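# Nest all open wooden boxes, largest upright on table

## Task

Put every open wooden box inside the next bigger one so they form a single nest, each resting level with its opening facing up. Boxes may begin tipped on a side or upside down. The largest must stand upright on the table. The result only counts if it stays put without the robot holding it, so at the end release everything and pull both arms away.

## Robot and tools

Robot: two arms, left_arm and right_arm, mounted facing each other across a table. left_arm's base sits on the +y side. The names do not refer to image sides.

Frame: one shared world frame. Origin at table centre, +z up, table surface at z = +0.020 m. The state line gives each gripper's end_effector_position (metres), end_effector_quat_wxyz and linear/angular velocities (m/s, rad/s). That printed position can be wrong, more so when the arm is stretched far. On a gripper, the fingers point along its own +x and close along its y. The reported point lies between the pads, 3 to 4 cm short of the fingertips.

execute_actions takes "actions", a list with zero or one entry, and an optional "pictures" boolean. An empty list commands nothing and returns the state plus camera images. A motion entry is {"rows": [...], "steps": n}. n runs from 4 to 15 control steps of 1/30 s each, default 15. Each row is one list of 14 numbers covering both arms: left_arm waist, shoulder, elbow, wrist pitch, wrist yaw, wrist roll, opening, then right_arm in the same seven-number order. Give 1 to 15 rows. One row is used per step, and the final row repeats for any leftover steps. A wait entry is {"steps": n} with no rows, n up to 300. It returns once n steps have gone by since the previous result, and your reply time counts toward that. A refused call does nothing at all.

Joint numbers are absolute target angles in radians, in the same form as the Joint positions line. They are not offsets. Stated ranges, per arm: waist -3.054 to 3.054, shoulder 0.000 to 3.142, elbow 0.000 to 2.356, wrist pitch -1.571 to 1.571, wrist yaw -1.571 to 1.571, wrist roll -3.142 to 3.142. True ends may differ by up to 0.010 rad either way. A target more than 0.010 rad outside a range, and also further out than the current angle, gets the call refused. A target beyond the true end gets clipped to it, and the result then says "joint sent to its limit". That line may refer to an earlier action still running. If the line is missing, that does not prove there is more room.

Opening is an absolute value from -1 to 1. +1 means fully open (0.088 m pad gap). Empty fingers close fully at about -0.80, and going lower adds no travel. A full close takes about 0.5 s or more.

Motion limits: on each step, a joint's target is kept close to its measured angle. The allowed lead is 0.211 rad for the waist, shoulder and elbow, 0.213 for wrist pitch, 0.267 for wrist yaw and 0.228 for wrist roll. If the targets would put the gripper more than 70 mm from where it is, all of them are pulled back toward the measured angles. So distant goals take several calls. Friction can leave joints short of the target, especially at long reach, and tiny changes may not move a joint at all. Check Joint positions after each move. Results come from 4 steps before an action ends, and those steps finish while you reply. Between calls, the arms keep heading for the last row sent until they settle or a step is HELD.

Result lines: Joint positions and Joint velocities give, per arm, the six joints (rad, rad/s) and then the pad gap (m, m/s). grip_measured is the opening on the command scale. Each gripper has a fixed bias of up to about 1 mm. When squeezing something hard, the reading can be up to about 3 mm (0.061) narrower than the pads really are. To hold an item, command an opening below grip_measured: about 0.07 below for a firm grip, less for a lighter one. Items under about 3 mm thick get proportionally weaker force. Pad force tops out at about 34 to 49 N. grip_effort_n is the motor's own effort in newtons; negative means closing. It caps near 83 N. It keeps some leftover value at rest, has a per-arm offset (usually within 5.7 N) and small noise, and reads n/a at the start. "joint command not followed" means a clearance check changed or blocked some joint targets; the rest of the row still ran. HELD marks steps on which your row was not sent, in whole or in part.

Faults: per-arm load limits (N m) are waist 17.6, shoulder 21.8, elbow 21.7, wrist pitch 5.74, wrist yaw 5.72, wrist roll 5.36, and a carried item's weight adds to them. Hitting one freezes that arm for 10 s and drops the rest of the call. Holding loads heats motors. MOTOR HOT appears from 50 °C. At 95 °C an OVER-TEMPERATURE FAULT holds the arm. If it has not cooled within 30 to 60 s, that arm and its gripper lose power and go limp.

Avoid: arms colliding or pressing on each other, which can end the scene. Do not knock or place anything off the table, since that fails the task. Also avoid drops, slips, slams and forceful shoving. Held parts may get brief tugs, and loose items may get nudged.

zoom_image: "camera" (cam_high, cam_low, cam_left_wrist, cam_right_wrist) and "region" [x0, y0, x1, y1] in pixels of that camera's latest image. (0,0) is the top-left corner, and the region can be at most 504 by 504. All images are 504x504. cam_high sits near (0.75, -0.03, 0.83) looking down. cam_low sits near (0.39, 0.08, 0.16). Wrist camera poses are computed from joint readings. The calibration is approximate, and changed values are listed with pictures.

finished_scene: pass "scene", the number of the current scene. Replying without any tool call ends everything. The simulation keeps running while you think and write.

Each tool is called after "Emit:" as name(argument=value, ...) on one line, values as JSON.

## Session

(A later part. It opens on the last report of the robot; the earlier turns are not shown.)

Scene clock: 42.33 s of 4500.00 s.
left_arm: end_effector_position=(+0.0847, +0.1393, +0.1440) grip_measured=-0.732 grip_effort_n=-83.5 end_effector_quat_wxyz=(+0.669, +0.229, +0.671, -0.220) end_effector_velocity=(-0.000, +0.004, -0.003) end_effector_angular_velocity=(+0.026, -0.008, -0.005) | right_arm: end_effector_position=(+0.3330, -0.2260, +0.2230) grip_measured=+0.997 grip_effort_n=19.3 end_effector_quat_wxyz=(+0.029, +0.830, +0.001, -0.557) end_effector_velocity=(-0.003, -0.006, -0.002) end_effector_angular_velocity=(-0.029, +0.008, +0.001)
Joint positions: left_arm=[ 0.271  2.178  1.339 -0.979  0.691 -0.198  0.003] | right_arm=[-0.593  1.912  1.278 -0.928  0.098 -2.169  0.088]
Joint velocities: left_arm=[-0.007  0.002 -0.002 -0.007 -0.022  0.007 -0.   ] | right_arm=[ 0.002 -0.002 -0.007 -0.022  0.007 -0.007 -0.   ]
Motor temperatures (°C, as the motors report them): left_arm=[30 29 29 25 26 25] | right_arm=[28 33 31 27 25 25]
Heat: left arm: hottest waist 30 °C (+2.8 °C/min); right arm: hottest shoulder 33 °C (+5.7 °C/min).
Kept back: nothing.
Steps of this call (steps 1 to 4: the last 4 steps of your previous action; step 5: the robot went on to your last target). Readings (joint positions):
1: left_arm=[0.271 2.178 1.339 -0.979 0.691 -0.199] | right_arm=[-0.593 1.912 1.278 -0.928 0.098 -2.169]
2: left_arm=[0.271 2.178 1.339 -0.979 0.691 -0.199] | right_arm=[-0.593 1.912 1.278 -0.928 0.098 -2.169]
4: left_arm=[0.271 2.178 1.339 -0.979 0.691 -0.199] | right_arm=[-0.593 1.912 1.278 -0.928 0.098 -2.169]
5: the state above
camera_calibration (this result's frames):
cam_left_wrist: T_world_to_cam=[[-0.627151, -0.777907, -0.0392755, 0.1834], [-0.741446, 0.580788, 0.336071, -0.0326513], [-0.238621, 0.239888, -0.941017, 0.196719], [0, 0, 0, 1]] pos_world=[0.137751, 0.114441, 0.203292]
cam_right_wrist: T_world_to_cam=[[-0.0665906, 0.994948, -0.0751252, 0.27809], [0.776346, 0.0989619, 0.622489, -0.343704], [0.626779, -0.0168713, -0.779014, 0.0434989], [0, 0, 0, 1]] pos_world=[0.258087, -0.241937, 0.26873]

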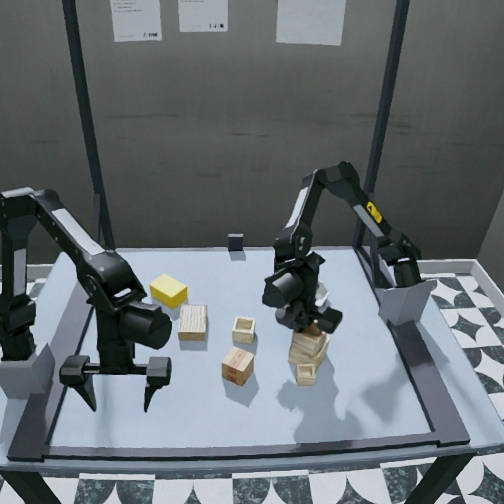

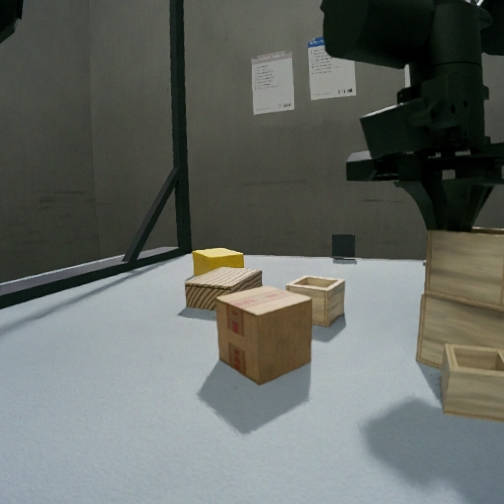

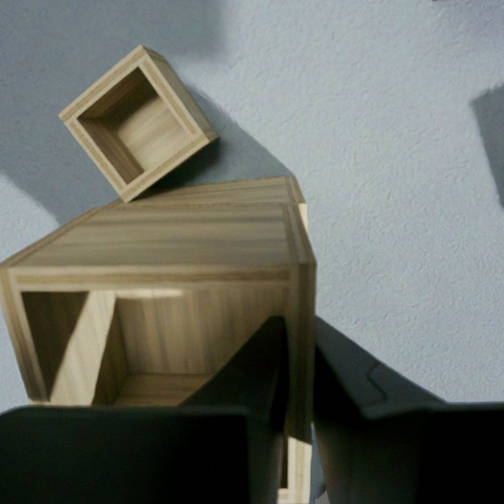

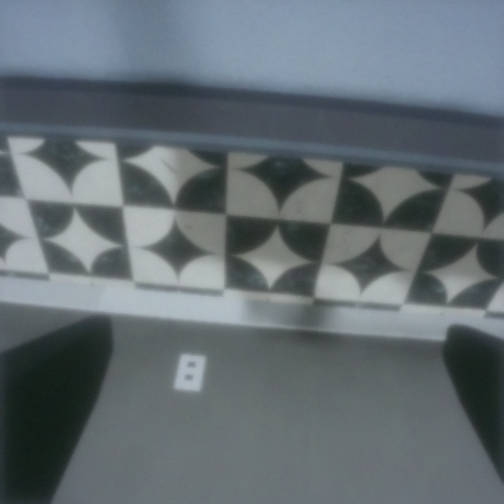

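Emit:
execute_actions(actions=[{"rows":[[0.288,2.145,1.339,-1.03,0.691,-0.25,-1,-0.593,1.912,1.278,-0.928,0.098,-2.169,1]],"steps":12}])

Emit:
execute_actions(actions=[{"rows":[[0.275,2.17,1.339,-1.028,0.691,-0.258,-1,-0.593,1.912,1.278,-0.928,0.098,-2.169,1],[0.268,2.18,1.339,-1.025,0.691,-0.265,-1,-0.593,1.912,1.278,-0.928,0.098,-2.169,1],[0.262,2.19,1.339,-1.022,0.691,-0.272,-1,-0.593,1.912,1.278,-0.928,0.098,-2.169,1],[0.255,2.20,1.339,-1.02,0.691,-0.278,-1,-0.593,1.912,1.278,-0.928,0.098,-2.169,1],[0.248,2.21,1.339,-1.017,0.691,-0.285,-1,-0.593,1.912,1.278,-0.928,0.098,-2.169,1]],"steps":15}])

Emit:
execute_actions(actions=[{"steps":5}], pictures=true)

Scene clock: 43.27 s of 4500.00 s.
left_arm: end_effector_position=(+0.0799, +0.1438, +0.1488) grip_measured=-0.732 grip_effort_n=-83.5 end_effector_quat_wxyz=(+0.671, +0.210, +0.684, -0.195) end_effector_velocity=(-0.016, +0.005, +0.025) end_effector_angular_velocity=(+0.002, -0.002, +0.100) | right_arm: end_effector_position=(+0.3330, -0.2260, +0.2230) grip_measured=+0.997 grip_effort_n=19.8 end_effector_quat_wxyz=(+0.029, +0.830, +0.001, -0.557) end_effector_velocity=(-0.003, -0.001, -0.001) end_effector_angular_velocity=(-0.006, +0.010, +0.009)
Joint positions: left_arm=[ 0.279  2.167  1.339 -1.021  0.691 -0.24   0.003] | right_arm=[-0.593  1.912  1.278 -0.928  0.098 -2.169  0.088]
Joint velocities: left_arm=[ 0.027 -0.076 -0.002 -0.095 -0.007 -0.066 -0.   ] | right_arm=[ 0.002 -0.002 -0.002 -0.007 -0.007 -0.007 -0.   ]
Motor temperatures (°C, as the motors report them): left_arm=[30 29 29 25 26 25] | right_arm=[28 33 31 27 25 25]
Heat: left arm: hottest waist 30 °C (+2.8 °C/min); right arm: hottest shoulder 33 °C (+5.5 °C/min).
Steps of this call (steps 1 to 15: the robot went on to your last target; steps 16 to 20: nothing new was sent; steps 21 to 28: the first 8 steps of this action). Readings (joint positions):
21: left_arm=[0.271 2.178 1.339 -0.980 0.691 -0.201] | right_arm=[-0.593 1.912 1.278 -0.928 0.098 -2.169]
22: left_arm=[0.272 2.177 1.339 -0.985 0.691 -0.211] | right_arm=[-0.593 1.912 1.278 -0.928 0.098 -2.169]
24: left_arm=[0.275 2.175 1.339 -1.006 0.691 -0.226] | right_arm=[-0.593 1.912 1.278 -0.928 0.098 -2.169]
28: the state above

Scene clock: 43.77 s of 4500.00 s.
left_arm: end_effector_position=(+0.0786, +0.1444, +0.1424) grip_measured=-0.731 grip_effort_n=-83.5 end_effector_quat_wxyz=(+0.669, +0.203, +0.692, -0.178) end_effector_velocity=(+0.000, +0.003, +0.000) end_effector_angular_velocity=(+0.017, +0.004, +0.038) | right_arm: end_effector_position=(+0.3330, -0.2260, +0.2230) grip_measured=+0.997 grip_effort_n=19.3 end_effector_quat_wxyz=(+0.029, +0.830, +0.001, -0.557) end_effector_velocity=(-0.003, -0.000, +0.000) end_effector_angular_velocity=(+0.001, +0.021, +0.021)
Joint positions: left_arm=[ 0.265  2.182  1.342 -1.022  0.691 -0.276  0.003] | right_arm=[-0.593  1.912  1.278 -0.928  0.098 -2.169  0.088]
Joint velocities: left_arm=[ 0.002  0.007  0.007 -0.022 -0.007 -0.022 -0.   ] | right_arm=[-0.002 -0.007 -0.002 -0.007 -0.022 -0.022  0.   ]
Motor temperatures (°C, as the motors report them): left_arm=[30 29 29 25 26 25] | right_arm=[28 33 31 27 25 25]
Heat: left arm: hottest waist 30 °C (+2.7 °C/min); right arm: hottest shoulder 33 °C (+5.5 °C/min).
Steps of this call (steps 1 to 4: the last 4 steps of your previous action; steps 5 to 15: the first 11 steps of this action). Readings (joint positions):
5: left_arm=[0.281 2.160 1.339 -1.026 0.691 -0.246] | right_arm=[-0.593 1.912 1.278 -0.928 0.098 -2.169]
6: left_arm=[0.281 2.160 1.339 -1.026 0.691 -0.249] | right_arm=[-0.593 1.912 1.278 -0.928 0.098 -2.169]
8: left_arm=[0.276 2.164 1.339 -1.026 0.691 -0.258] | right_arm=[-0.593 1.912 1.278 -0.928 0.098 -2.169]
12: left_arm=[0.265 2.180 1.341 -1.022 0.691 -0.273] | right_arm=[-0.593 1.912 1.278 -0.928 0.098 -2.169]
15: the state above

Scene clock: 43.93 s of 4500.00 s.
left_arm: end_effector_position=(+0.0788, +0.1445, +0.1422) grip_measured=-0.731 grip_effort_n=-83.5 end_effector_quat_wxyz=(+0.669, +0.202, +0.693, -0.177) end_effector_velocity=(+0.000, +0.000, -0.003) end_effector_angular_velocity=(+0.009, -0.006, +0.015) | right_arm: end_effector_position=(+0.3330, -0.2260, +0.2230) grip_measured=+0.997 grip_effort_n=19.8 end_effector_quat_wxyz=(+0.029, +0.830, +0.001, -0.557) end_effector_velocity=(+0.000, +0.001, +0.000) end_effector_angular_velocity=(+0.008, +0.003, +0.008)
Joint positions: left_arm=[ 0.265  2.183  1.342 -1.022  0.691 -0.279  0.003] | right_arm=[-0.593  1.912  1.278 -0.928  0.098 -2.169  0.088]
Joint velocities: left_arm=[-0.007  0.002 -0.002  0.007 -0.007 -0.022  0.   ] | right_arm=[-0.002 -0.002 -0.002  0.007 -0.007 -0.007 -0.   ]
Motor temperatures (°C, as the motors report them): left_arm=[30 29 29 25 26 25] | right_arm=[28 33 31 27 25 25]
Heat: left arm: hottest waist 30 °C (+2.7 °C/min); right arm: hottest shoulder 33 °C (+5.5 °C/min).
Kept back: nothing.
Steps of this call (steps 1 to 4: the last 4 steps of your previous action; step 5: the robot went on to your last target). Readings (joint positions):
1: left_arm=[0.265 2.182 1.342 -1.022 0.691 -0.277] | right_arm=[-0.593 1.912 1.278 -0.928 0.098 -2.169]
2: left_arm=[0.265 2.183 1.342 -1.022 0.691 -0.278] | right_arm=[-0.593 1.912 1.278 -0.928 0.098 -2.169]
4: left_arm=[0.265 2.183 1.342 -1.022 0.691 -0.278] | right_arm=[-0.593 1.912 1.278 -0.928 0.098 -2.169]
5: the state above
camera_calibration (this result's frames):
cam_left_wrist: T_world_to_cam=[[-0.542903, -0.838201, -0.0517223, 0.18751], [-0.790307, 0.48911, 0.369034, -0.027087], [-0.284027, 0.241226, -0.927975, 0.193892], [0, 0, 0, 1]] pos_world=[0.135463, 0.123648, 0.199621]
cam_right_wrist: T_world_to_cam=[[-0.0665906, 0.994948, -0.0751252, 0.27809], [0.776346, 0.0989619, 0.622489, -0.343704], [0.626779, -0.0168713, -0.779014, 0.0434989], [0, 0, 0, 1]] pos_world=[0.258087, -0.241937, 0.26873]

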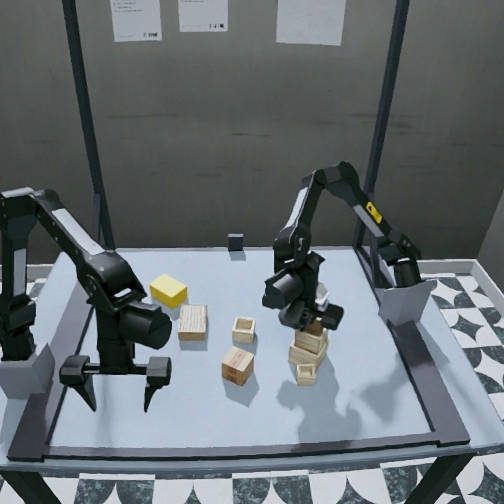

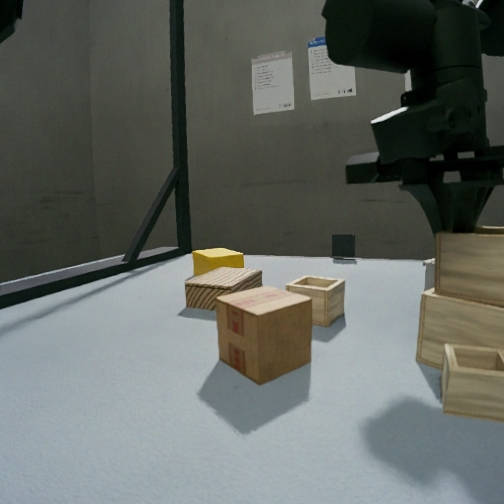

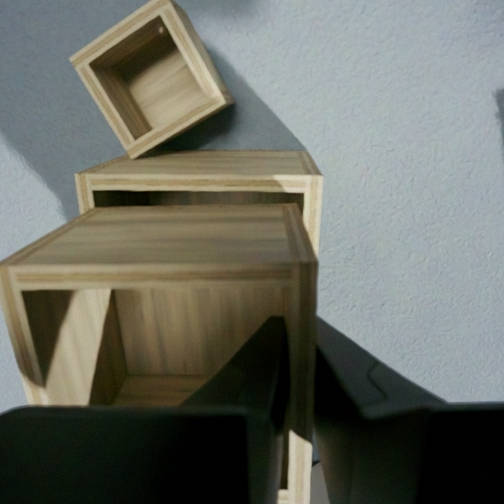

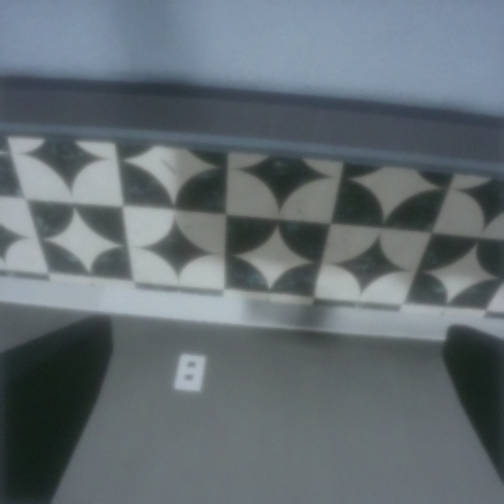

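Emit:
execute_actions(actions=[{"rows":[[0.262,2.20,1.339,-1.017,0.691,-0.278,-1,-0.593,1.912,1.278,-0.928,0.098,-2.169,1],[0.262,2.20,1.339,-1.012,0.691,-0.278,-1,-0.593,1.912,1.278,-0.928,0.098,-2.169,1],[0.262,2.20,1.339,-1.007,0.691,-0.278,-1,-0.593,1.912,1.278,-0.928,0.098,-2.169,1],[0.262,2.20,1.339,-1.002,0.691,-0.278,-1,-0.593,1.912,1.278,-0.928,0.098,-2.169,1]],"steps":15}], pictures=true)

Scene clock: 44.50 s of 4500.00 s.
left_arm: end_effector_position=(+0.0803, +0.1437, +0.1428) grip_measured=-0.731 grip_effort_n=-83.5 end_effector_quat_wxyz=(+0.671, +0.200, +0.691, -0.179) end_effector_velocity=(+0.004, +0.001, -0.001) end_effector_angular_velocity=(+0.007, -0.024, -0.006) | right_arm: end_effector_position=(+0.3330, -0.2260, +0.2230) grip_measured=+0.997 grip_effort_n=19.8 end_effector_quat_wxyz=(+0.029, +0.830, +0.001, -0.557) end_effector_velocity=(-0.001, -0.002, -0.002) end_effector_angular_velocity=(-0.017, +0.000, +0.005)
Joint positions: left_arm=[ 0.268  2.183  1.342 -1.016  0.693 -0.28   0.003] | right_arm=[-0.593  1.912  1.278 -0.928  0.098 -2.169  0.088]
Joint velocities: left_arm=[-0.002 -0.002 -0.007  0.022 -0.022 -0.007  0.   ] | right_arm=[ 0.002  0.002 -0.002 -0.007  0.007 -0.007 -0.   ]
Motor temperatures (°C, as the motors report them): left_arm=[30 29 29 25 26 25] | right_arm=[28 33 31 27 25 25]
Heat: left arm: hottest waist 30 °C (+2.7 °C/min); right arm: hottest shoulder 33 °C (+5.4 °C/min).
Steps of this call (steps 1 to 6: the robot went on to your last target; steps 7 to 17: the first 11 steps of this action). Readings (joint positions):
7: left_arm=[0.265 2.183 1.342 -1.022 0.691 -0.280] | right_arm=[-0.593 1.912 1.278 -0.928 0.098 -2.169]
8: left_arm=[0.265 2.183 1.342 -1.022 0.691 -0.280] | right_arm=[-0.593 1.912 1.278 -0.928 0.098 -2.169]
10: left_arm=[0.266 2.183 1.342 -1.022 0.693 -0.280] | right_arm=[-0.593 1.912 1.278 -0.928 0.098 -2.169]
14: left_arm=[0.267 2.183 1.342 -1.018 0.693 -0.280] | right_arm=[-0.593 1.912 1.278 -0.928 0.098 -2.169]
17: the state above
camera_calibration (this result's frames):
cam_left_wrist: T_world_to_cam=[[-0.543755, -0.837898, -0.0475176, 0.187203], [-0.790801, 0.492588, 0.363305, -0.0253682], [-0.281006, 0.235126, -0.930458, 0.196088], [0, 0, 0, 1]] pos_world=[0.136833, 0.123247, 0.200564]
cam_right_wrist: T_world_to_cam=[[-0.0665906, 0.994948, -0.0751252, 0.27809], [0.776346, 0.0989619, 0.622489, -0.343704], [0.626779, -0.0168713, -0.779014, 0.0434989], [0, 0, 0, 1]] pos_world=[0.258087, -0.241937, 0.26873]

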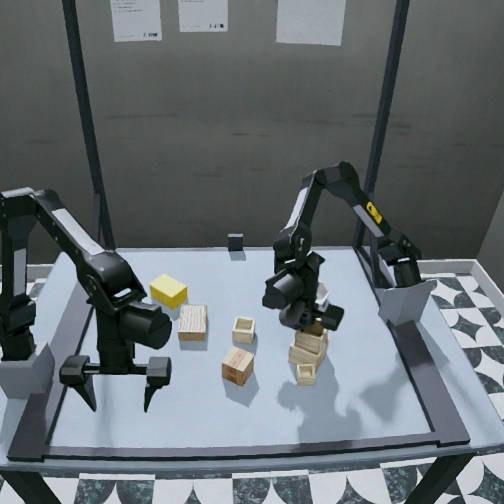

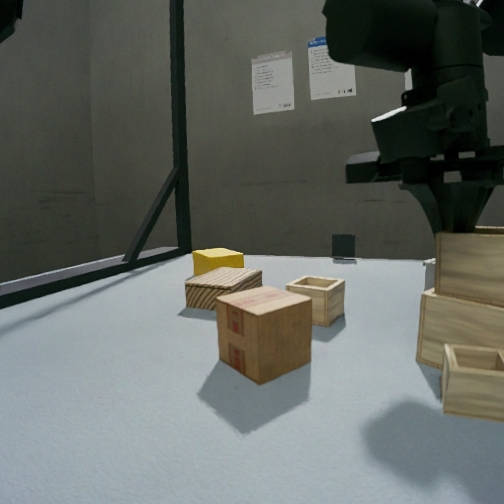

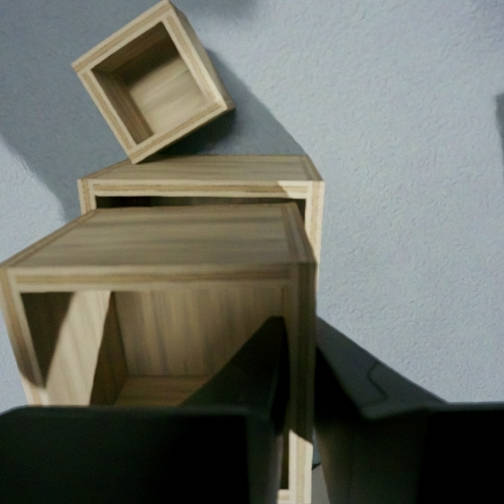

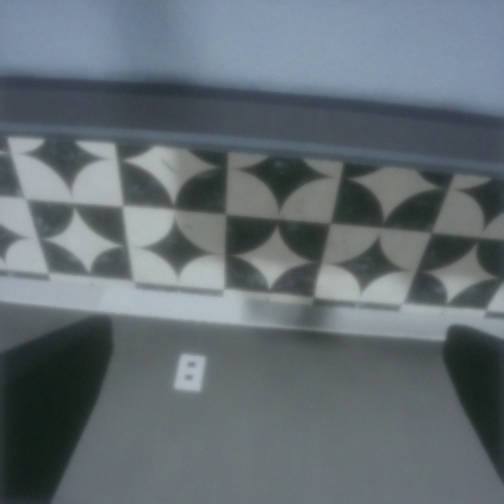

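Continue a bit further.

Emit:
execute_actions(actions=[{"rows":[[0.262,2.20,1.339,-0.997,0.691,-0.278,-1,-0.593,1.912,1.278,-0.928,0.098,-2.169,1],[0.262,2.20,1.339,-0.992,0.691,-0.278,-1,-0.593,1.912,1.278,-0.928,0.098,-2.169,1],[0.262,2.20,1.339,-0.987,0.691,-0.278,-1,-0.593,1.912,1.278,-0.928,0.098,-2.169,1]],"steps":15}], pictures=true)

Scene clock: 45.00 s of 4500.00 s.
left_arm: end_effector_position=(+0.0827, +0.1418, +0.1423) grip_measured=-0.731 grip_effort_n=-83.5 end_effector_quat_wxyz=(+0.674, +0.202, +0.686, -0.185) end_effector_velocity=(-0.001, -0.001, +0.002) end_effector_angular_velocity=(-0.005, +0.005, +0.026) | right_arm: end_effector_position=(+0.3330, -0.2260, +0.2230) grip_measured=+0.997 grip_effort_n=19.3 end_effector_quat_wxyz=(+0.029, +0.830, +0.001, -0.557) end_effector_velocity=(-0.003, -0.006, -0.003) end_effector_angular_velocity=(-0.033, +0.011, +0.000)
Joint positions: left_arm=[ 0.268  2.185  1.342 -0.999  0.691 -0.28   0.003] | right_arm=[-0.593  1.912  1.278 -0.928  0.098 -2.169  0.088]
Joint velocities: left_arm=[ 0.002 -0.002  0.002 -0.007  0.007 -0.022  0.   ] | right_arm=[ 0.002  0.002 -0.007 -0.022  0.007 -0.007 -0.   ]
Motor temperatures (°C, as the motors report them): left_arm=[30 29 29 25 26 25] | right_arm=[28 33 31 27 25 25]
Heat: left arm: hottest waist 30 °C (+2.7 °C/min); right arm: hottest shoulder 33 °C (+5.3 °C/min).
Steps of this call (steps 1 to 4: the last 4 steps of your previous action; steps 5 to 15: the first 11 steps of this action). Readings (joint positions):
5: left_arm=[0.268 2.185 1.342 -1.006 0.691 -0.280] | right_arm=[-0.593 1.912 1.278 -0.928 0.098 -2.169]
6: left_arm=[0.268 2.185 1.342 -1.006 0.691 -0.280] | right_arm=[-0.593 1.912 1.278 -0.928 0.098 -2.169]
8: left_arm=[0.268 2.185 1.342 -1.003 0.691 -0.280] | right_arm=[-0.593 1.912 1.278 -0.928 0.098 -2.169]
12: left_arm=[0.268 2.185 1.342 -1.000 0.691 -0.280] | right_arm=[-0.593 1.912 1.278 -0.928 0.098 -2.169]
15: the state above
camera_calibration (this result's frames):
cam_left_wrist: T_world_to_cam=[[-0.552053, -0.832545, -0.0458955, 0.186493], [-0.788776, 0.503602, 0.352446, -0.0225773], [-0.270314, 0.23077, -0.934706, 0.1971], [0, 0, 0, 1]] pos_world=[0.138425, 0.121149, 0.200747]
cam_right_wrist: T_world_to_cam=[[-0.0665906, 0.994948, -0.0751252, 0.27809], [0.776346, 0.0989619, 0.622489, -0.343704], [0.626779, -0.0168713, -0.779014, 0.0434989], [0, 0, 0, 1]] pos_world=[0.258087, -0.241937, 0.26873]

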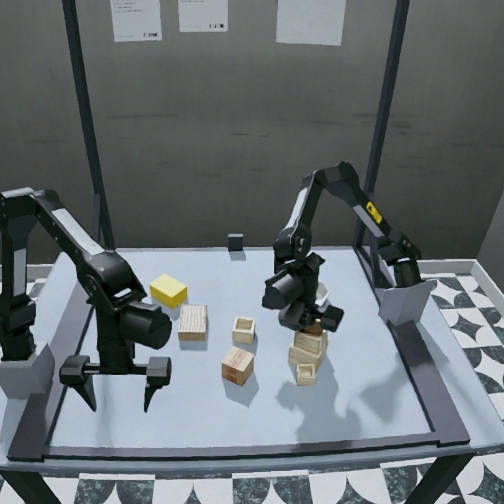

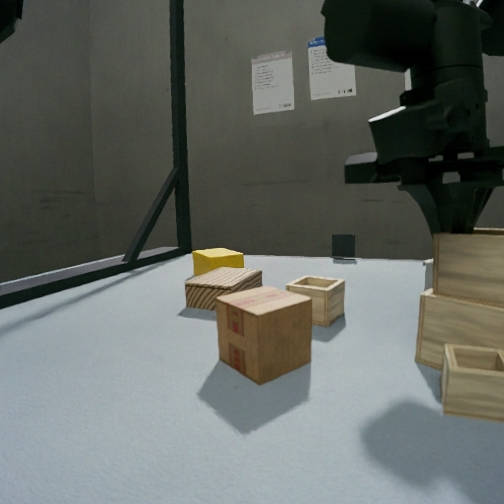

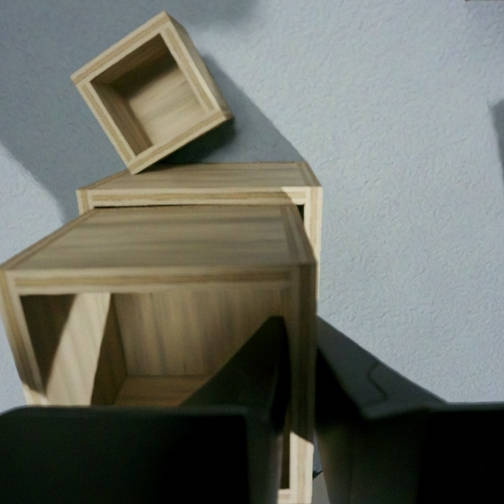

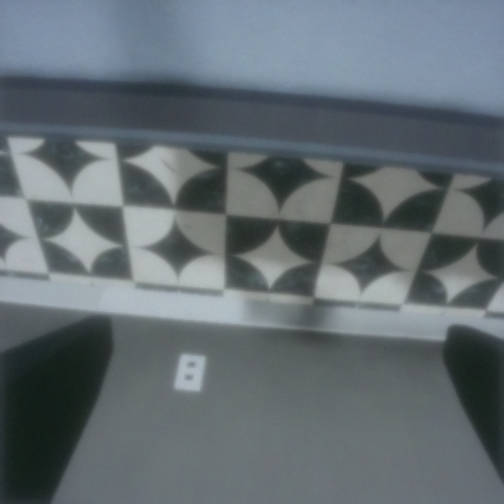

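Emit:
execute_actions(actions=[{"rows":[[0.25,2.225,1.339,-0.995,0.691,-0.29,-1,-0.593,1.912,1.278,-0.928,0.098,-2.169,1]],"steps":15}], pictures=true)

Scene clock: 45.50 s of 4500.00 s.
left_arm: end_effector_position=(+0.0843, +0.1440, +0.1391) grip_measured=-0.731 grip_effort_n=-83.5 end_effector_quat_wxyz=(+0.673, +0.201, +0.690, -0.175) end_effector_velocity=(-0.001, +0.004, +0.001) end_effector_angular_velocity=(+0.027, -0.008, +0.030) | right_arm: end_effector_position=(+0.3330, -0.2260, +0.2230) grip_measured=+0.997 grip_effort_n=19.3 end_effector_quat_wxyz=(+0.029, +0.830, +0.001, -0.557) end_effector_velocity=(-0.003, +0.001, +0.000) end_effector_angular_velocity=(+0.007, +0.020, +0.008)
Joint positions: left_arm=[ 0.265  2.196  1.343 -1.     0.685 -0.289  0.003] | right_arm=[-0.593  1.912  1.278 -0.928  0.098 -2.169  0.088]
Joint velocities: left_arm=[-0.002 -0.002  0.002 -0.022 -0.022 -0.022  0.   ] | right_arm=[-0.002 -0.002  0.002 -0.007 -0.022 -0.007 -0.   ]
Motor temperatures (°C, as the motors report them): left_arm=[30 29 29 25 26 25] | right_arm=[28 33 31 27 25 25]
Heat: left arm: hottest waist 30 °C (+2.6 °C/min); right arm: hottest shoulder 33 °C (+5.3 °C/min).
Steps of this call (steps 1 to 4: the last 4 steps of your previous action; steps 5 to 15: the first 11 steps of this action). Readings (joint positions):
5: left_arm=[0.267 2.186 1.342 -0.998 0.691 -0.281] | right_arm=[-0.593 1.912 1.278 -0.928 0.098 -2.169]
6: left_arm=[0.267 2.188 1.342 -0.998 0.691 -0.283] | right_arm=[-0.593 1.912 1.278 -0.928 0.098 -2.169]
8: left_arm=[0.265 2.192 1.342 -0.998 0.688 -0.286] | right_arm=[-0.593 1.912 1.278 -0.928 0.098 -2.169]
12: left_arm=[0.265 2.195 1.342 -1.000 0.685 -0.289] | right_arm=[-0.593 1.912 1.278 -0.928 0.098 -2.169]
15: the state above
camera_calibration (this result's frames):
cam_left_wrist: T_world_to_cam=[[-0.539043, -0.840425, -0.0558438, 0.190549], [-0.796046, 0.486671, 0.359808, -0.0192241], [-0.275214, 0.238406, -0.931354, 0.192869], [0, 0, 0, 1]] pos_world=[0.140491, 0.123517, 0.197187]
cam_right_wrist: T_world_to_cam=[[-0.0665906, 0.994948, -0.0751252, 0.27809], [0.776346, 0.0989619, 0.622489, -0.343704], [0.626779, -0.0168713, -0.779014, 0.0434989], [0, 0, 0, 1]] pos_world=[0.258087, -0.241937, 0.26873]

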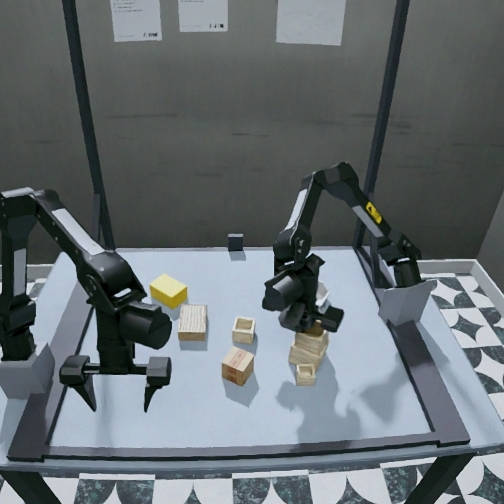

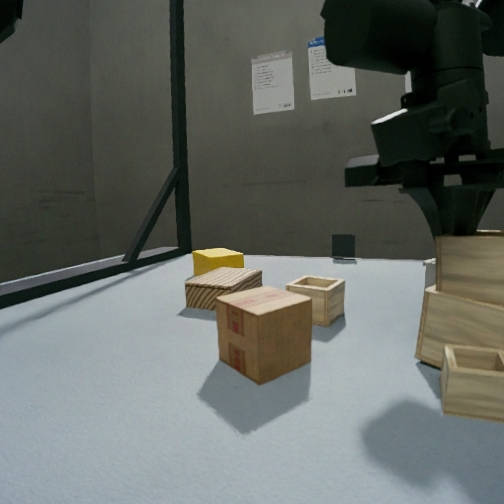

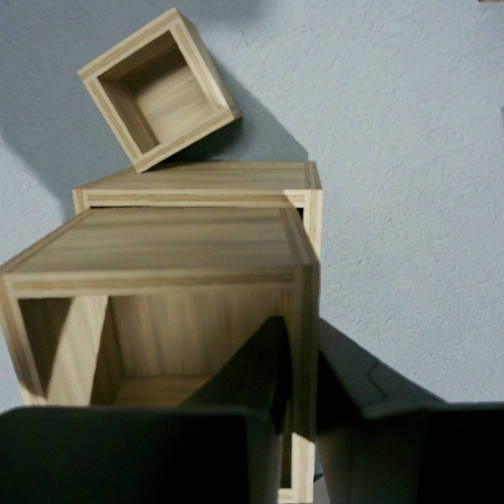

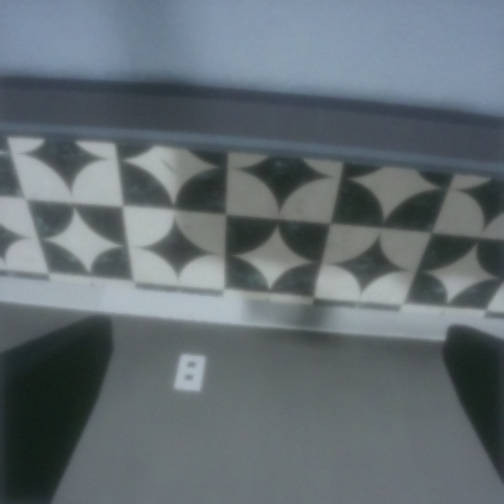

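Emit:
execute_actions(actions=[{"rows":[[0.27,2.165,1.339,-1.0,0.691,-0.285,-1,-0.593,1.912,1.278,-0.928,0.098,-2.169,1]],"steps":12}])

Emit:
execute_actions(actions=[{"rows":[[0.25,2.165,1.339,-1.005,0.691,-0.295,-1,-0.593,1.912,1.278,-0.928,0.098,-2.169,1]],"steps":12}], pictures=true)

Scene clock: 46.00 s of 4500.00 s.
left_arm: end_effector_position=(+0.0831, +0.1418, +0.1435) grip_measured=-0.731 grip_effort_n=-83.5 end_effector_quat_wxyz=(+0.676, +0.199, +0.686, -0.181) end_effector_velocity=(-0.002, +0.001, +0.003) end_effector_angular_velocity=(+0.012, -0.019, -0.014) | right_arm: end_effector_position=(+0.3330, -0.2260, +0.2230) grip_measured=+0.997 grip_effort_n=19.8 end_effector_quat_wxyz=(+0.029, +0.830, +0.001, -0.557) end_effector_velocity=(-0.005, -0.003, +0.000) end_effector_angular_velocity=(-0.008, +0.015, -0.007)
Joint positions: left_arm=[ 0.269  2.182  1.343 -1.     0.687 -0.289  0.003] | right_arm=[-0.593  1.912  1.278 -0.928  0.098 -2.169  0.088]
Joint velocities: left_arm=[-0.002 -0.017 -0.002 -0.007 -0.022  0.007 -0.   ] | right_arm=[ 0.002 -0.007 -0.002 -0.022 -0.007  0.007  0.   ]
Motor temperatures (°C, as the motors report them): left_arm=[30 29 29 25 26 25] | right_arm=[28 33 31 27 25 25]
Heat: left arm: hottest waist 30 °C (+2.6 °C/min); right arm: hottest shoulder 33 °C (+5.2 °C/min).
Steps of this call (steps 1 to 4: the last 4 steps of your previous action; steps 5 to 7: the robot went on to your last target; steps 8 to 15: the first 8 steps of this action). Readings (joint positions):
8: left_arm=[0.266 2.195 1.343 -1.000 0.684 -0.290] | right_arm=[-0.593 1.912 1.278 -0.928 0.098 -2.169]
9: left_arm=[0.267 2.192 1.343 -1.001 0.683 -0.290] | right_arm=[-0.593 1.912 1.278 -0.928 0.098 -2.169]
11: left_arm=[0.270 2.186 1.343 -1.001 0.685 -0.290] | right_arm=[-0.593 1.912 1.278 -0.928 0.098 -2.169]
15: the state above

Scene clock: 46.40 s of 4500.00 s.
left_arm: end_effector_position=(+0.0780, +0.1397, +0.1407) grip_measured=-0.731 grip_effort_n=-83.5 end_effector_quat_wxyz=(+0.673, +0.207, +0.686, -0.183) end_effector_velocity=(-0.016, -0.005, -0.012) end_effector_angular_velocity=(+0.032, +0.020, -0.033) | right_arm: end_effector_position=(+0.3330, -0.2260, +0.2230) grip_measured=+0.997 grip_effort_n=19.8 end_effector_quat_wxyz=(+0.029, +0.830, +0.001, -0.557) end_effector_velocity=(+0.001, -0.003, -0.002) end_effector_angular_velocity=(-0.002, -0.005, -0.011)
Joint positions: left_arm=[ 0.252  2.177  1.343 -1.001  0.688 -0.29   0.003] | right_arm=[-0.593  1.912  1.278 -0.928  0.098 -2.169  0.088]
Joint velocities: left_arm=[-0.056 -0.002  0.002 -0.007  0.007 -0.007 -0.   ] | right_arm=[-0.002 -0.002 -0.012  0.007  0.007  0.007 -0.   ]
Motor temperatures (°C, as the motors report them): left_arm=[30 29 29 25 26 25] | right_arm=[28 33 31 27 25 25]
Heat: left arm: hottest waist 30 °C (+2.6 °C/min); right arm: hottest shoulder 33 °C (+5.2 °C/min).
Steps of this call (steps 1 to 4: the last 4 steps of your previous action; steps 5 to 12: the first 8 steps of this action). Readings (joint positions):
5: left_arm=[0.269 2.181 1.343 -1.000 0.687 -0.288] | right_arm=[-0.593 1.912 1.278 -0.928 0.098 -2.169]
6: left_arm=[0.267 2.180 1.343 -1.000 0.687 -0.288] | right_arm=[-0.593 1.912 1.278 -0.928 0.098 -2.169]
8: left_arm=[0.262 2.179 1.343 -1.001 0.687 -0.289] | right_arm=[-0.593 1.912 1.278 -0.928 0.098 -2.169]
12: the state above
camera_calibration (this result's frames):
cam_left_wrist: T_world_to_cam=[[-0.5559, -0.829468, -0.0543878, 0.183155], [-0.787102, 0.504209, 0.355307, -0.0252704], [-0.267293, 0.240324, -0.933166, 0.193054], [0, 0, 0, 1]] pos_world=[0.133527, 0.118267, 0.199092]
cam_right_wrist: T_world_to_cam=[[-0.0665906, 0.994948, -0.0751252, 0.27809], [0.776346, 0.0989619, 0.622489, -0.343704], [0.626779, -0.0168713, -0.779014, 0.0434989], [0, 0, 0, 1]] pos_world=[0.258087, -0.241937, 0.26873]

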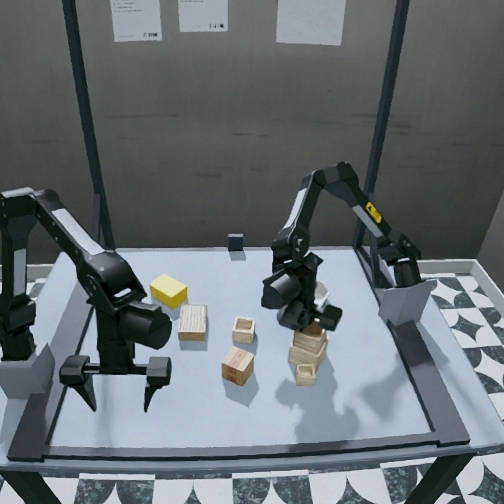

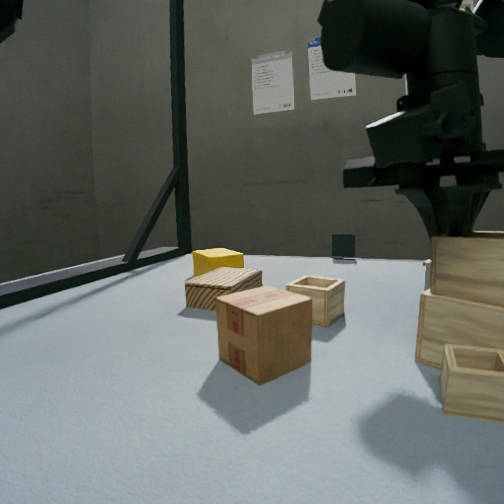

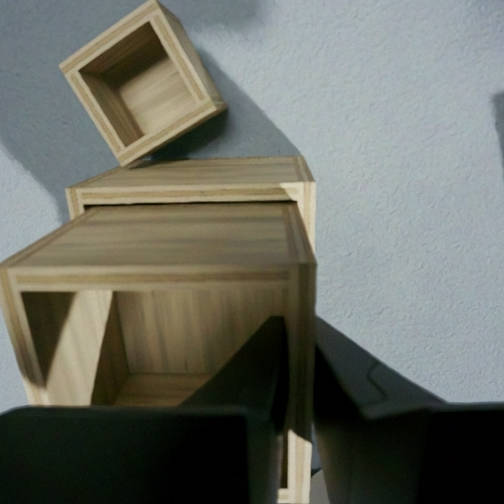

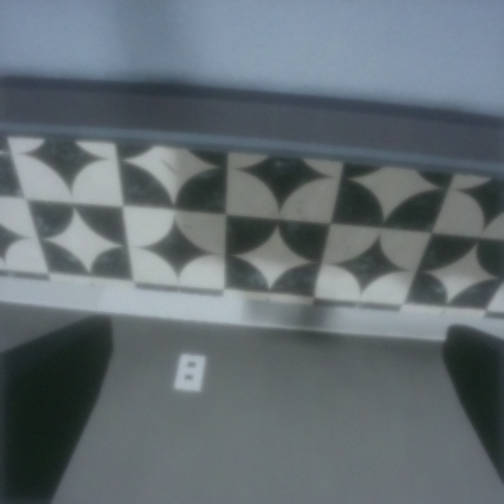

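Emit:
execute_actions(actions=[{"rows":[[0.245,2.19,1.339,-1.0,0.691,-0.30,-1,-0.593,1.912,1.278,-0.928,0.098,-2.169,1],[0.24,2.20,1.339,-0.998,0.691,-0.305,-1,-0.593,1.912,1.278,-0.928,0.098,-2.169,1],[0.233,2.21,1.339,-0.996,0.691,-0.31,-1,-0.593,1.912,1.278,-0.928,0.098,-2.169,1],[0.226,2.22,1.339,-0.994,0.691,-0.317,-1,-0.593,1.912,1.278,-0.928,0.098,-2.169,1]],"steps":15}], pictures=true)

Scene clock: 46.93 s of 4500.00 s.
left_arm: end_effector_position=(+0.0765, +0.1421, +0.1268) grip_measured=-0.731 grip_effort_n=-83.5 end_effector_quat_wxyz=(+0.665, +0.210, +0.697, -0.168) end_effector_velocity=(-0.002, +0.004, -0.008) end_effector_angular_velocity=(+0.032, +0.011, +0.012) | right_arm: end_effector_position=(+0.3330, -0.2260, +0.2230) grip_measured=+0.997 grip_effort_n=19.8 end_effector_quat_wxyz=(+0.029, +0.830, +0.001, -0.557) end_effector_velocity=(+0.001, -0.003, -0.001) end_effector_angular_velocity=(-0.010, -0.000, -0.013)
Joint positions: left_arm=[ 0.225  2.209  1.343 -0.996  0.688 -0.312  0.003] | right_arm=[-0.593  1.912  1.278 -0.928  0.098 -2.169  0.088]
Joint velocities: left_arm=[-0.017  0.017 -0.002 -0.007 -0.007 -0.007 -0.   ] | right_arm=[-0.002  0.002 -0.002 -0.007  0.007  0.007 -0.   ]
Motor temperatures (°C, as the motors report them): left_arm=[30 29 29 25 26 25] | right_arm=[28 33 31 27 25 25]
Heat: left arm: hottest waist 30 °C (+2.6 °C/min); right arm: hottest shoulder 33 °C (+5.1 °C/min).
Steps of this call (steps 1 to 4: the last 4 steps of your previous action; step 5: the robot went on to your last target; steps 6 to 16: the first 11 steps of this action). Readings (joint positions):
6: left_arm=[0.249 2.177 1.343 -1.003 0.688 -0.292] | right_arm=[-0.593 1.912 1.278 -0.928 0.098 -2.169]
7: left_arm=[0.249 2.177 1.343 -1.003 0.688 -0.294] | right_arm=[-0.593 1.912 1.278 -0.928 0.098 -2.169]
9: left_arm=[0.245 2.182 1.343 -1.001 0.688 -0.300] | right_arm=[-0.593 1.912 1.278 -0.928 0.098 -2.169]
13: left_arm=[0.230 2.201 1.343 -0.996 0.688 -0.309] | right_arm=[-0.593 1.912 1.278 -0.928 0.098 -2.169]
16: the state above
camera_calibration (this result's frames):
cam_left_wrist: T_world_to_cam=[[-0.541696, -0.8375, -0.0718318, 0.185852], [-0.789635, 0.47771, 0.385058, -0.0224797], [-0.288172, 0.265305, -0.920093, 0.175417], [0, 0, 0, 1]] pos_world=[0.133475, 0.119851, 0.183406]
cam_right_wrist: T_world_to_cam=[[-0.0665906, 0.994948, -0.0751252, 0.27809], [0.776346, 0.0989619, 0.622489, -0.343704], [0.626779, -0.0168713, -0.779014, 0.0434989], [0, 0, 0, 1]] pos_world=[0.258087, -0.241937, 0.26873]

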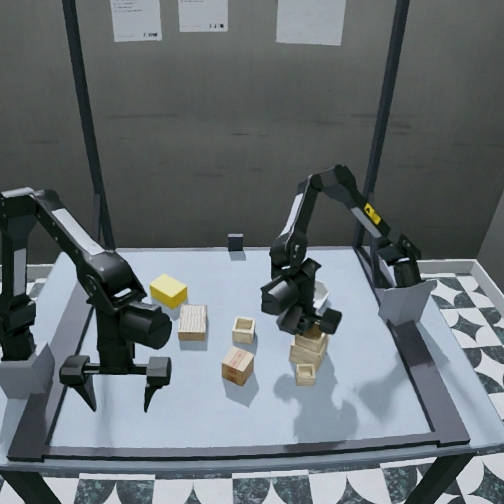

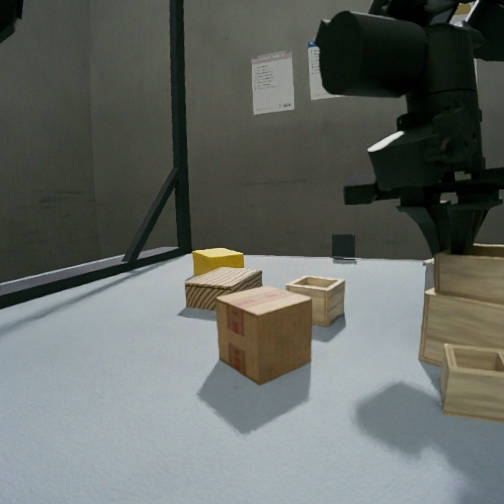

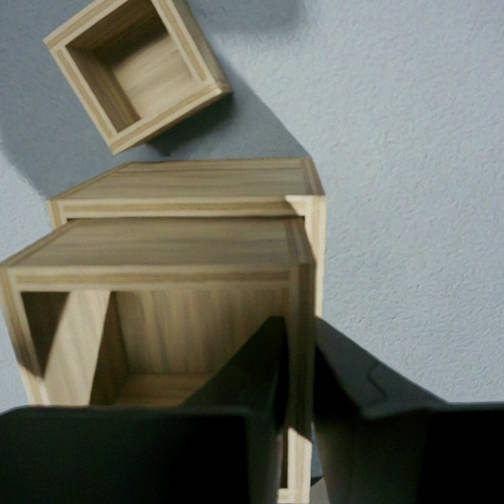

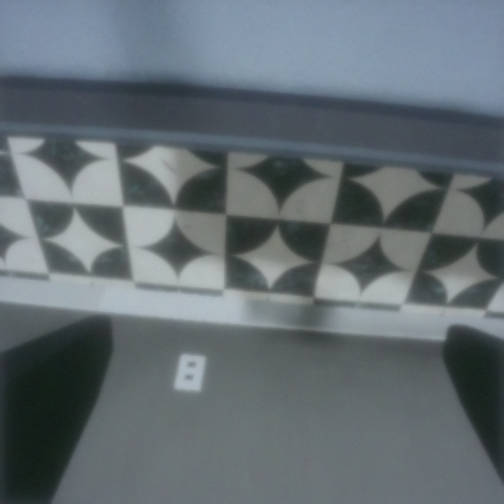

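Emit:
execute_actions(actions=[{"rows":[[0.212,2.24,1.339,-0.99,0.691,-0.33,-1,-0.593,1.912,1.278,-0.928,0.098,-2.169,1]],"steps":12}])

Emit:
execute_actions(actions=[{"rows":[[0.212,2.235,1.339,-0.99,0.691,-0.33,-0.5,-0.593,1.912,1.278,-0.928,0.098,-2.169,1]],"steps":14}])

Emit:
execute_actions(actions=[{"rows":[[0.3,2.1,1.339,-1.03,0.691,-0.25,-0.5,-0.593,1.912,1.278,-0.928,0.098,-2.169,1]],"steps":15}], pictures=true)

Scene clock: 47.47 s of 4500.00 s.
left_arm: end_effector_position=(+0.0770, +0.1432, +0.1218) grip_measured=-0.731 grip_effort_n=-83.5 end_effector_quat_wxyz=(+0.663, +0.207, +0.701, -0.160) end_effector_velocity=(-0.003, +0.002, -0.001) end_effector_angular_velocity=(+0.005, +0.010, +0.029) | right_arm: end_effector_position=(+0.3330, -0.2260, +0.2230) grip_measured=+0.997 grip_effort_n=19.3 end_effector_quat_wxyz=(+0.029, +0.830, +0.001, -0.557) end_effector_velocity=(-0.005, -0.001, -0.005) end_effector_angular_velocity=(+0.002, +0.040, +0.007)
Joint positions: left_arm=[ 0.219  2.222  1.343 -0.992  0.69  -0.325  0.003] | right_arm=[-0.593  1.912  1.278 -0.928  0.098 -2.169  0.088]
Joint velocities: left_arm=[-0.002 -0.002 -0.007 -0.007  0.007 -0.022  0.   ] | right_arm=[-0.002  0.002 -0.007 -0.007 -0.037 -0.007 -0.   ]
Motor temperatures (°C, as the motors report them): left_arm=[30 29 29 25 26 25] | right_arm=[28 34 32 27 25 25]
Heat: left arm: hottest waist 30 °C (+2.5 °C/min); right arm: hottest shoulder 34 °C (+6.3 °C/min).
Steps of this call (steps 1 to 4: the last 4 steps of your previous action; steps 5 to 8: the robot went on to your last target; steps 9 to 16: the first 8 steps of this action). Readings (joint positions):
9: left_arm=[0.225 2.211 1.343 -0.995 0.688 -0.315] | right_arm=[-0.593 1.912 1.278 -0.928 0.098 -2.169]
10: left_arm=[0.223 2.214 1.343 -0.994 0.688 -0.318] | right_arm=[-0.593 1.912 1.278 -0.928 0.098 -2.169]
12: left_arm=[0.218 2.220 1.343 -0.992 0.689 -0.321] | right_arm=[-0.593 1.912 1.278 -0.928 0.098 -2.169]
16: the state above

Scene clock: 47.93 s of 4500.00 s.
left_arm: end_effector_position=(+0.0773, +0.1434, +0.1218) grip_measured=-0.539 grip_effort_n=16.5 end_effector_quat_wxyz=(+0.664, +0.206, +0.701, -0.159) end_effector_velocity=(+0.001, -0.000, -0.001) end_effector_angular_velocity=(-0.008, +0.003, +0.008) | right_arm: end_effector_position=(+0.3330, -0.2260, +0.2230) grip_measured=+0.997 grip_effort_n=19.3 end_effector_quat_wxyz=(+0.029, +0.830, +0.001, -0.557) end_effector_velocity=(-0.001, -0.002, -0.002) end_effector_angular_velocity=(-0.003, +0.012, -0.011)
Joint positions: left_arm=[ 0.219  2.223  1.343 -0.992  0.689 -0.327  0.013] | right_arm=[-0.593  1.912  1.278 -0.928  0.098 -2.169  0.088]
Joint velocities: left_arm=[ 0.002  0.002 -0.002  0.007  0.007 -0.007  0.014] | right_arm=[-0.002  0.002 -0.002 -0.007 -0.007  0.007 -0.   ]
Motor temperatures (°C, as the motors report them): left_arm=[30 29 29 25 26 25] | right_arm=[28 34 32 27 25 25]
Heat: left arm: hottest waist 30 °C (+2.5 °C/min); right arm: hottest shoulder 34 °C (+6.3 °C/min).
Steps of this call (steps 1 to 4: the last 4 steps of your previous action; steps 5 to 14: the first 10 steps of this action). Readings (joint positions):
5: left_arm=[0.219 2.223 1.343 -0.992 0.690 -0.325] | right_arm=[-0.593 1.912 1.278 -0.928 0.098 -2.169]
6: left_arm=[0.219 2.223 1.343 -0.992 0.690 -0.326] | right_arm=[-0.593 1.912 1.278 -0.928 0.098 -2.169]
8: left_arm=[0.219 2.223 1.343 -0.992 0.690 -0.326] | right_arm=[-0.593 1.912 1.278 -0.928 0.098 -2.169]
12: left_arm=[0.219 2.223 1.343 -0.992 0.689 -0.327] | right_arm=[-0.593 1.912 1.278 -0.928 0.098 -2.169]
14: the state above

Scene clock: 48.43 s of 4500.00 s.
left_arm: end_effector_position=(+0.0755, +0.1385, +0.1661) grip_measured=-0.504 grip_effort_n=15.6 end_effector_quat_wxyz=(+0.685, +0.200, +0.670, -0.205) end_effector_velocity=(-0.003, +0.004, -0.001) end_effector_angular_velocity=(+0.019, +0.006, -0.010) | right_arm: end_effector_position=(+0.3330, -0.2260, +0.2230) grip_measured=+0.997 grip_effort_n=18.8 end_effector_quat_wxyz=(+0.029, +0.830, +0.001, -0.557) end_effector_velocity=(-0.003, -0.004, +0.001) end_effector_angular_velocity=(-0.018, +0.016, +0.015)
Joint positions: left_arm=[ 0.296  2.112  1.339 -1.026  0.689 -0.257  0.014] | right_arm=[-0.593  1.912  1.278 -0.928  0.098 -2.169  0.088]
Joint velocities: left_arm=[-0.002 -0.002 -0.002 -0.022 -0.007  0.022 -0.   ] | right_arm=[-0.002 -0.007 -0.002 -0.022 -0.007 -0.022  0.   ]
Motor temperatures (°C, as the motors report them): left_arm=[30 29 29 25 26 25] | right_arm=[28 34 32 27 25 25]
Heat: left arm: hottest waist 30 °C (+2.5 °C/min); right arm: hottest shoulder 34 °C (+6.2 °C/min).
Steps of this call (steps 1 to 4: the last 4 steps of your previous action; steps 5 to 15: the first 11 steps of this action). Readings (joint positions):
5: left_arm=[0.221 2.215 1.343 -0.993 0.689 -0.320] | right_arm=[-0.593 1.912 1.278 -0.928 0.098 -2.169]
6: left_arm=[0.229 2.204 1.340 -1.001 0.689 -0.305] | right_arm=[-0.593 1.912 1.278 -0.928 0.098 -2.169]
8: left_arm=[0.255 2.174 1.337 -1.016 0.689 -0.284] | right_arm=[-0.593 1.912 1.278 -0.928 0.098 -2.169]
12: left_arm=[0.293 2.119 1.339 -1.023 0.689 -0.263] | right_arm=[-0.593 1.912 1.278 -0.928 0.098 -2.169]
15: the state above
camera_calibration (this result's frames):
cam_left_wrist: T_world_to_cam=[[-0.573799, -0.81847, -0.0293731, 0.177853], [-0.783951, 0.538513, 0.308909, -0.0328963], [-0.237015, 0.200279, -0.950638, 0.222557], [0, 0, 0, 1]] pos_world=[0.129012, 0.118709, 0.226957]
cam_right_wrist: T_world_to_cam=[[-0.0665906, 0.994948, -0.0751252, 0.27809], [0.776346, 0.0989619, 0.622489, -0.343704], [0.626779, -0.0168713, -0.779014, 0.0434989], [0, 0, 0, 1]] pos_world=[0.258087, -0.241937, 0.26873]

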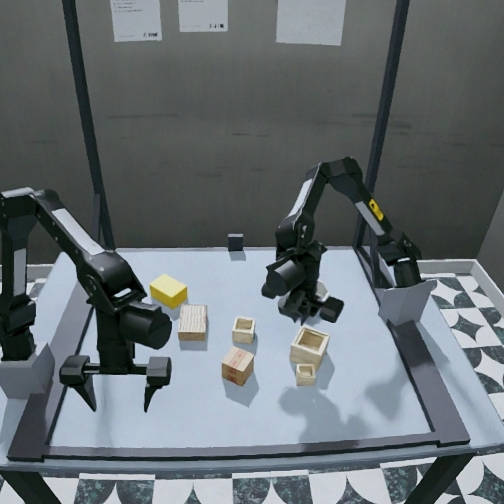

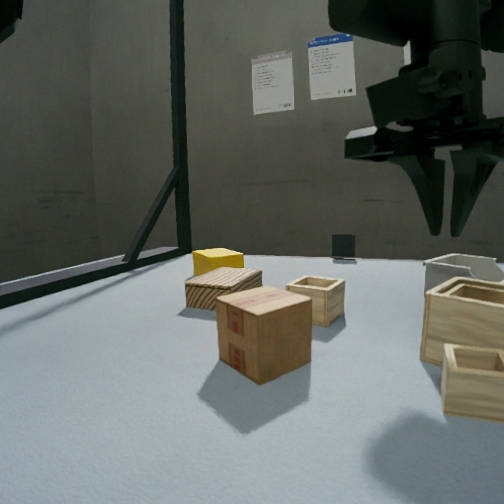

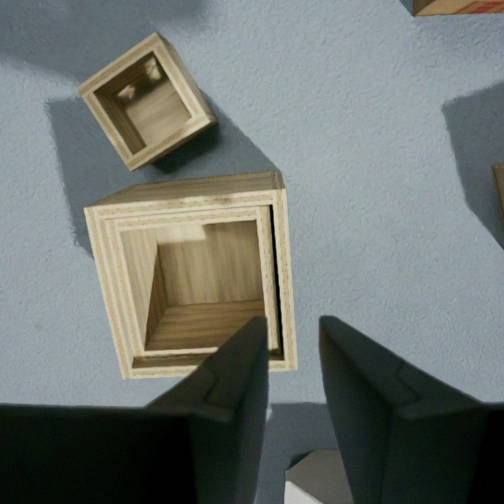

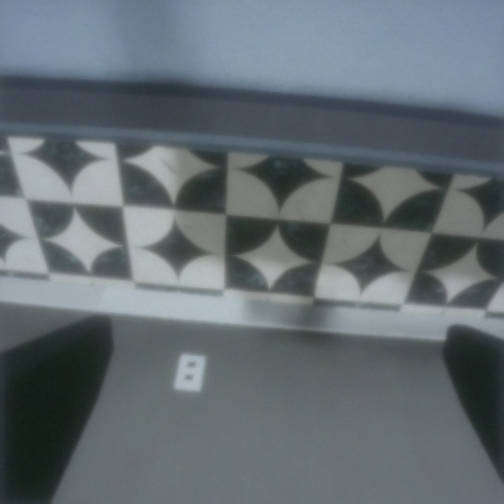

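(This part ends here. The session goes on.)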